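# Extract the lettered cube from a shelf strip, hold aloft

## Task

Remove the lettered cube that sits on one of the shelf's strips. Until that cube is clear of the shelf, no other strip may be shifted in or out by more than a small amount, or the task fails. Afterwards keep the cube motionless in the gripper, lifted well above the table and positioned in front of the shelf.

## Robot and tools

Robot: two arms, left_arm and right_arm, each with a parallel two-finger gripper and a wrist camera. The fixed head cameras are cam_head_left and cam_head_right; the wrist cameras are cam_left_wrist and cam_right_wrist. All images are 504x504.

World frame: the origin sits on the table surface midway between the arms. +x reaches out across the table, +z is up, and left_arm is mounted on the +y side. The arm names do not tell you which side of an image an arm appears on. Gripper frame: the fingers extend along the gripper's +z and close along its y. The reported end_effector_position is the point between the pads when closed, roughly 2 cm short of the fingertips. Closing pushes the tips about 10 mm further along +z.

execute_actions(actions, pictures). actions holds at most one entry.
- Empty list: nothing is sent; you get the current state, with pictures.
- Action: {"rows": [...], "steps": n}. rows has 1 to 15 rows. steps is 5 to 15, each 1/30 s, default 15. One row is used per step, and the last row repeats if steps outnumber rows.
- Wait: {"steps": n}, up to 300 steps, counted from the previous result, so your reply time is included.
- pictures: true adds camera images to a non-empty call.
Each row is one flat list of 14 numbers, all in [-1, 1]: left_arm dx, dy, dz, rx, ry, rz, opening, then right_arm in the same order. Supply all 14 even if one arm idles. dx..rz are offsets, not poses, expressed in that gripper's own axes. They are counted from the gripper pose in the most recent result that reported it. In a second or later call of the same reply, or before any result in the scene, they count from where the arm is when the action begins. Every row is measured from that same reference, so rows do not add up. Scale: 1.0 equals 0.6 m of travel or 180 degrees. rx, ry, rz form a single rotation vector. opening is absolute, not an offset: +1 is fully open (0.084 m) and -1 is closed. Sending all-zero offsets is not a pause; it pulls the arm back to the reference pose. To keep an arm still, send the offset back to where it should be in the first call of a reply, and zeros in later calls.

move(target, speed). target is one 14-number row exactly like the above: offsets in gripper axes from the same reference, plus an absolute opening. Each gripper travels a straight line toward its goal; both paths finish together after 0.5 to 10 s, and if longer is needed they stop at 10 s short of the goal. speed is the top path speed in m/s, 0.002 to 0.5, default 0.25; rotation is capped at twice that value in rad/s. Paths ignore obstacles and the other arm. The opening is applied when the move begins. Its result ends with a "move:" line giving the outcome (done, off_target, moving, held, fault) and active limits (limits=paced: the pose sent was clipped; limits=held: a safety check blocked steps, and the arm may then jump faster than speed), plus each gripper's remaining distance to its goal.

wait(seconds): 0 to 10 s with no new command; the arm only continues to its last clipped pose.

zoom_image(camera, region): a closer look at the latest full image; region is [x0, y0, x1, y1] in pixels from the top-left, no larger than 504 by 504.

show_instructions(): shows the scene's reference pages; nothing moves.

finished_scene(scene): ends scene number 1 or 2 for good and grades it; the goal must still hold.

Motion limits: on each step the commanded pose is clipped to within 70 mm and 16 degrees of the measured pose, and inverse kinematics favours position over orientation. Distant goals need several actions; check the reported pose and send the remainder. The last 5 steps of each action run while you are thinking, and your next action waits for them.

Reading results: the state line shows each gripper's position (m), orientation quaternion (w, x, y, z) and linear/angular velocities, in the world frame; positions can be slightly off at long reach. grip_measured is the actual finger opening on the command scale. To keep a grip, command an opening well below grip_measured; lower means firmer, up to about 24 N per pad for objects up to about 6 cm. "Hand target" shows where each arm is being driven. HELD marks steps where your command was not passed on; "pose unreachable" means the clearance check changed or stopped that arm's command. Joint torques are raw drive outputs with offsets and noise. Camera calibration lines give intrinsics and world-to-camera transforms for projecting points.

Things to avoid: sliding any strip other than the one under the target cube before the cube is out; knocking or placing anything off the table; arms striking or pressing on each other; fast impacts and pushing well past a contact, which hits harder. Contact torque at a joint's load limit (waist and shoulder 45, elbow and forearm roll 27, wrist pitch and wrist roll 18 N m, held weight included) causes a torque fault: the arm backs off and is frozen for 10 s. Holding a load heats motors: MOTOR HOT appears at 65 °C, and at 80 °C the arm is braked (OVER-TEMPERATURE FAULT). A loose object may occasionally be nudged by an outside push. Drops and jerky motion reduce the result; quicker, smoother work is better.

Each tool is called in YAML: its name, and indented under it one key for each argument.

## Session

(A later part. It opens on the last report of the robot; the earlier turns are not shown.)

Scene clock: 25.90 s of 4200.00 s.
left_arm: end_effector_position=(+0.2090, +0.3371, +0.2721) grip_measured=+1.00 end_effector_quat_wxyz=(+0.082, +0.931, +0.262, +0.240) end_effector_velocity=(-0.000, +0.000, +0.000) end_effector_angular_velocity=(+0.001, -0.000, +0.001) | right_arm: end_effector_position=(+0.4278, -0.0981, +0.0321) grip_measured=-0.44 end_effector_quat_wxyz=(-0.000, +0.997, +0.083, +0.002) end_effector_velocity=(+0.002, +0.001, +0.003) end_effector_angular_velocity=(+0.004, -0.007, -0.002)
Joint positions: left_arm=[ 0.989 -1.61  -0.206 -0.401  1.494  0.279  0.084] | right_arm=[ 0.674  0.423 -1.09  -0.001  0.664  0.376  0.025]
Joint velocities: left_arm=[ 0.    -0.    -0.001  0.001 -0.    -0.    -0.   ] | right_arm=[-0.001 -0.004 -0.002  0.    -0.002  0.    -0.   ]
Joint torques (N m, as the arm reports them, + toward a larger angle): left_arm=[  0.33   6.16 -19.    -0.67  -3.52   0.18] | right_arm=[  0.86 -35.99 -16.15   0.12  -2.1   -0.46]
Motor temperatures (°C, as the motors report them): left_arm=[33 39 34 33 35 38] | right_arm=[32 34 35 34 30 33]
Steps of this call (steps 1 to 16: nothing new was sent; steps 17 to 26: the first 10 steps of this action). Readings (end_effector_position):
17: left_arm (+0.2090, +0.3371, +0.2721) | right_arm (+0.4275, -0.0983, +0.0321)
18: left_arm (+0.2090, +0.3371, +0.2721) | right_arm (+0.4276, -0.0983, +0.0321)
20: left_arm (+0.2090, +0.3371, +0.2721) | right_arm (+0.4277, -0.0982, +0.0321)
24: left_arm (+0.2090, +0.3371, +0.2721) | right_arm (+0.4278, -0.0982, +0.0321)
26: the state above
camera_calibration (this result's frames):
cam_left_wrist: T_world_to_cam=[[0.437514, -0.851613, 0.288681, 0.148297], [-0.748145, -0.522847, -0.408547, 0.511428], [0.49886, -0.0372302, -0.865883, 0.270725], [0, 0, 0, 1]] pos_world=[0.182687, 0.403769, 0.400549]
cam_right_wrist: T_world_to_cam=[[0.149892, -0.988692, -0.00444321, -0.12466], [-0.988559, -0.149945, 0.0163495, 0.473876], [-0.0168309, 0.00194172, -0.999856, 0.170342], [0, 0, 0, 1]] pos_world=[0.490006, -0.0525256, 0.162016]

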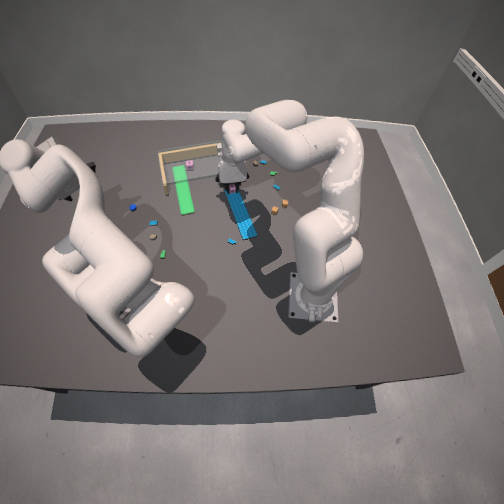

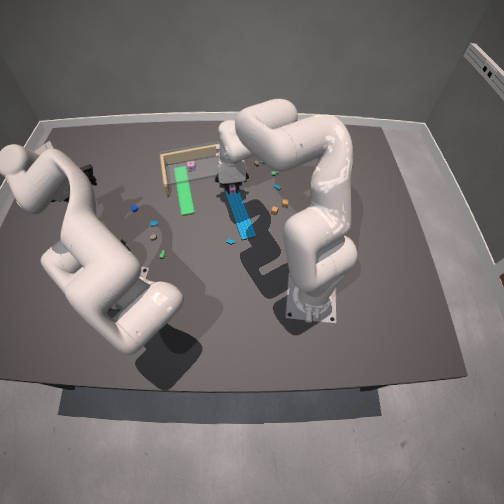

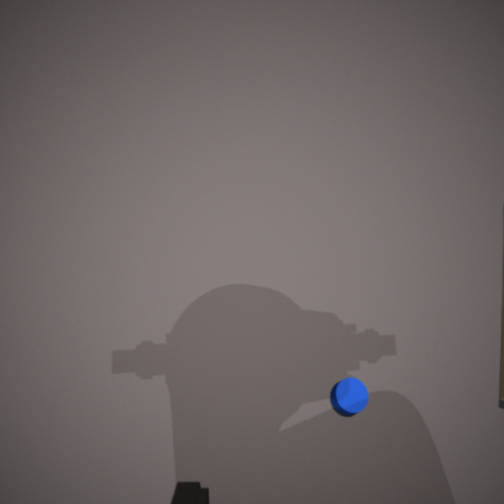

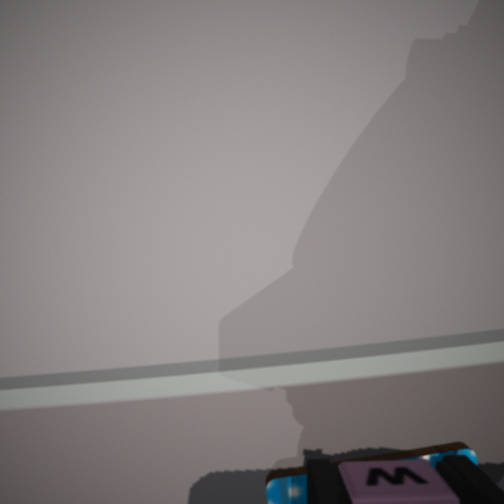

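move:
  target: [0,0,0,0,0,0,1.0, -0.0667,0,-0.22,0,0,0,-0.75]
  speed: 0.2

wait:
  seconds: 1.0

Scene clock: 27.33 s of 4200.00 s.
left_arm: end_effector_position=(+0.2090, +0.3371, +0.2721) grip_measured=+1.00 end_effector_quat_wxyz=(+0.082, +0.931, +0.262, +0.240) end_effector_velocity=(+0.000, -0.000, +0.000) end_effector_angular_velocity=(-0.000, -0.000, -0.000) | right_arm: end_effector_position=(+0.3881, -0.1049, +0.1632) grip_measured=-0.44 end_effector_quat_wxyz=(+0.000, +0.997, +0.083, +0.001) end_effector_velocity=(+0.002, +0.002, +0.004) end_effector_angular_velocity=(+0.005, -0.008, +0.001)
Joint positions: left_arm=[ 0.989 -1.61  -0.206 -0.401  1.494  0.279  0.084] | right_arm=[ 0.705  0.08  -1.043 -0.001  0.962  0.407  0.025]
Joint velocities: left_arm=[ 0. -0. -0. -0.  0.  0.  0.] | right_arm=[ 0.001 -0.004 -0.006 -0.     0.001  0.     0.   ]
Joint torques (N m, as the arm reports them, + toward a larger angle): left_arm=[  0.16   6.06 -19.13  -0.78  -3.44   0.33] | right_arm=[  0.71 -30.21 -18.81   0.13  -2.22  -0.51]
Motor temperatures (°C, as the motors report them): left_arm=[33 39 34 33 35 38] | right_arm=[32 34 35 34 30 33]
Hand target (left_arm): +0.209, +0.337, +0.272; +0.082, +0.931, +0.262, +0.240
Hand target (right_arm): +0.388, -0.105, +0.164; -0.000, +0.997, +0.083, +0.002
Off your previous action's commanded pose (left_arm): 0.000 m, 0 deg at its last step (step 5 of this call).
Off your previous action's commanded pose (right_arm): 0.000 m, 0 deg at its last step (step 5 of this call).
Off the commanded pose (left_arm): 0.000 m, 0 deg.
Off the commanded pose (right_arm): 0.001 m, 0 deg.
Kept back: nothing.
move: done
camera_calibration (this result's frames):
cam_left_wrist: T_world_to_cam=[[0.437514, -0.851613, 0.288681, 0.148297], [-0.748145, -0.522847, -0.408547, 0.511428], [0.49886, -0.0372303, -0.865883, 0.270725], [0, 0, 0, 1]] pos_world=[0.182687, 0.403769, 0.400549]
cam_right_wrist: T_world_to_cam=[[0.149583, -0.988742, -0.00379186, -0.12475], [-0.988587, -0.149627, 0.0175215, 0.431284], [-0.0178916, 0.00112766, -0.999839, 0.301029], [0, 0, 0, 1]] pos_world=[0.450408, -0.0591528, 0.292951]

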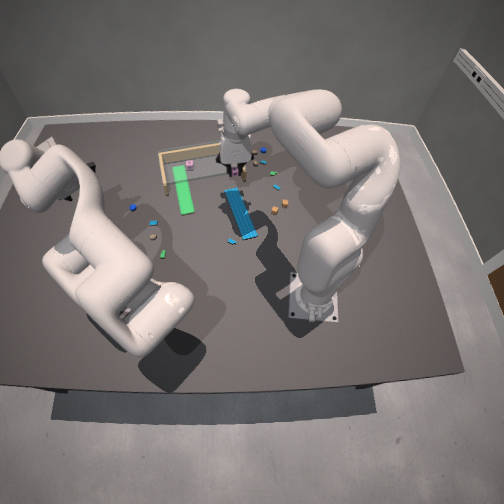

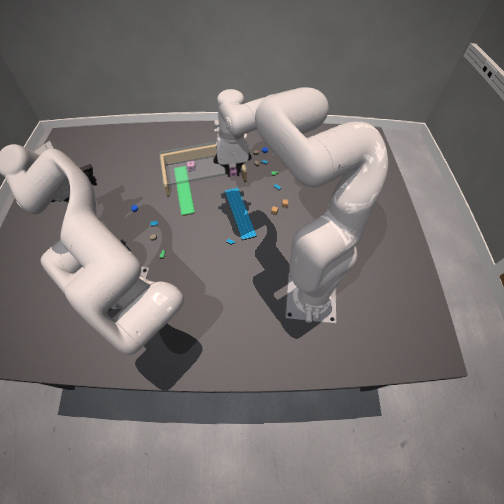

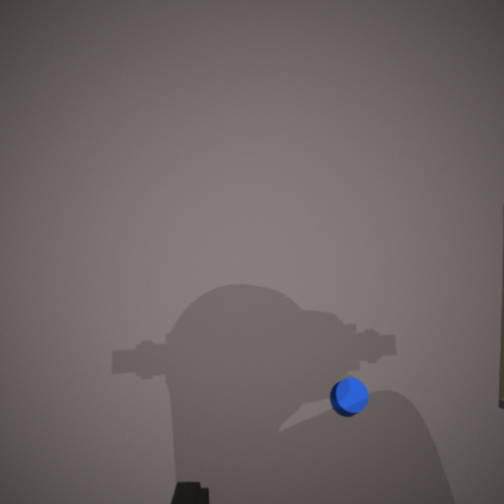

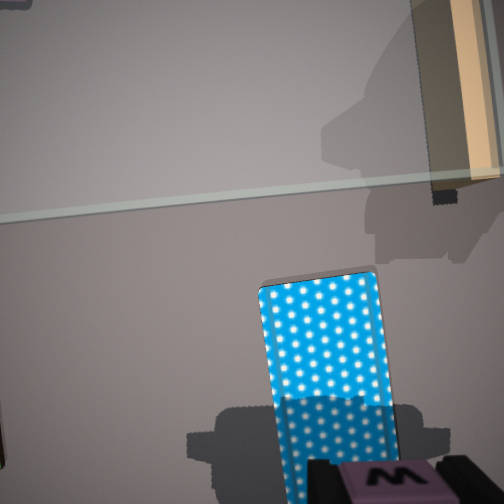

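Scene clock: 28.33 s of 4200.00 s.
left_arm: end_effector_position=(+0.2090, +0.3371, +0.2721) grip_measured=+1.00 end_effector_quat_wxyz=(+0.082, +0.931, +0.262, +0.240) end_effector_velocity=(-0.000, -0.000, +0.000) end_effector_angular_velocity=(+0.000, +0.000, +0.000) | right_arm: end_effector_position=(+0.3883, -0.1047, +0.1638) grip_measured=-0.44 end_effector_quat_wxyz=(-0.000, +0.997, +0.083, +0.002) end_effector_velocity=(+0.000, +0.000, +0.000) end_effector_angular_velocity=(+0.001, -0.001, +0.000)
Joint positions: left_arm=[ 0.989 -1.61  -0.206 -0.401  1.494  0.279  0.084] | right_arm=[ 0.706  0.079 -1.044 -0.001  0.962  0.407  0.025]
Joint velocities: left_arm=[-0.     0.    -0.001  0.     0.001 -0.     0.   ] | right_arm=[ 0.    -0.001  0.     0.    -0.    -0.     0.   ]
Joint torques (N m, as the arm reports them, + toward a larger angle): left_arm=[  0.45   6.31 -19.    -0.63  -3.42   0.28] | right_arm=[  0.89 -30.31 -18.74   0.09  -2.13  -0.53]
Motor temperatures (°C, as the motors report them): left_arm=[33 39 34 33 35 38] | right_arm=[32 34 35 34 30 33]
Hand target (left_arm): +0.209, +0.337, +0.272; +0.082, +0.931, +0.262, +0.240
Hand target (right_arm): +0.388, -0.105, +0.164; -0.000, +0.997, +0.083, +0.002
Off the commanded pose (left_arm): 0.000 m, 0 deg.
Off the commanded pose (right_arm): 0.000 m, 0 deg.
Kept back: nothing.
Steps of this call (steps 1 to 30: nothing new was sent). Readings (end_effector_position):
1: left_arm (+0.2090, +0.3371, +0.2721) | right_arm (+0.3881, -0.1048, +0.1633)
2: left_arm (+0.2090, +0.3371, +0.2721) | right_arm (+0.3882, -0.1048, +0.1634)
4: left_arm (+0.2090, +0.3371, +0.2721) | right_arm (+0.3882, -0.1047, +0.1636)
8: left_arm (+0.2090, +0.3371, +0.2721) | right_arm (+0.3882, -0.1047, +0.1637)
30: the state above
camera_calibration (this result's frames):
cam_left_wrist: T_world_to_cam=[[0.437514, -0.851613, 0.288681, 0.148297], [-0.748145, -0.522847, -0.408547, 0.511428], [0.49886, -0.0372303, -0.865883, 0.270725], [0, 0, 0, 1]] pos_world=[0.182687, 0.403769, 0.400549]
cam_right_wrist: T_world_to_cam=[[0.149673, -0.988726, -0.00434399, -0.124534], [-0.988594, -0.149725, 0.0162836, 0.431693], [-0.0167505, 0.00185722, -0.999858, 0.301335], [0, 0, 0, 1]] pos_world=[0.450456, -0.0590543, 0.293722]

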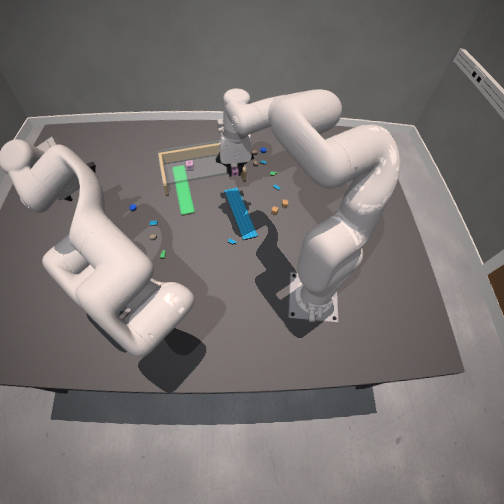

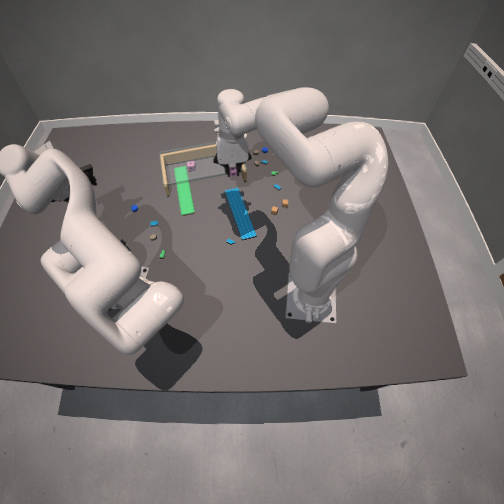

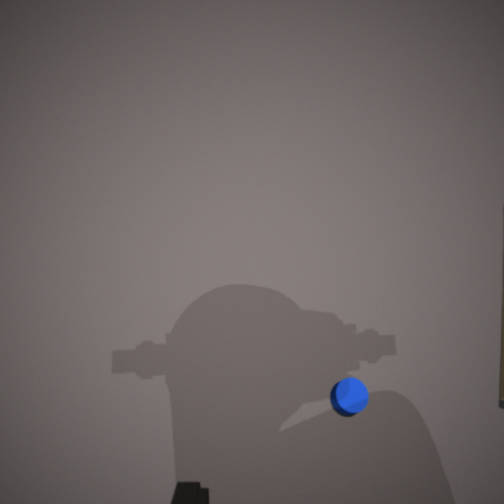

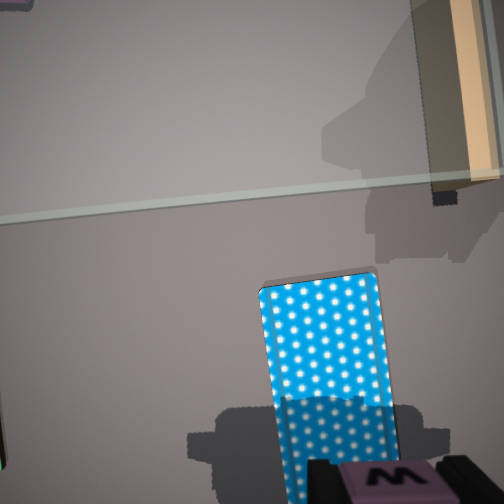

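The cube is held still, high above the table and in front of the shelf.

finished_scene:
  scene: 2

The scene is finished: the task was done.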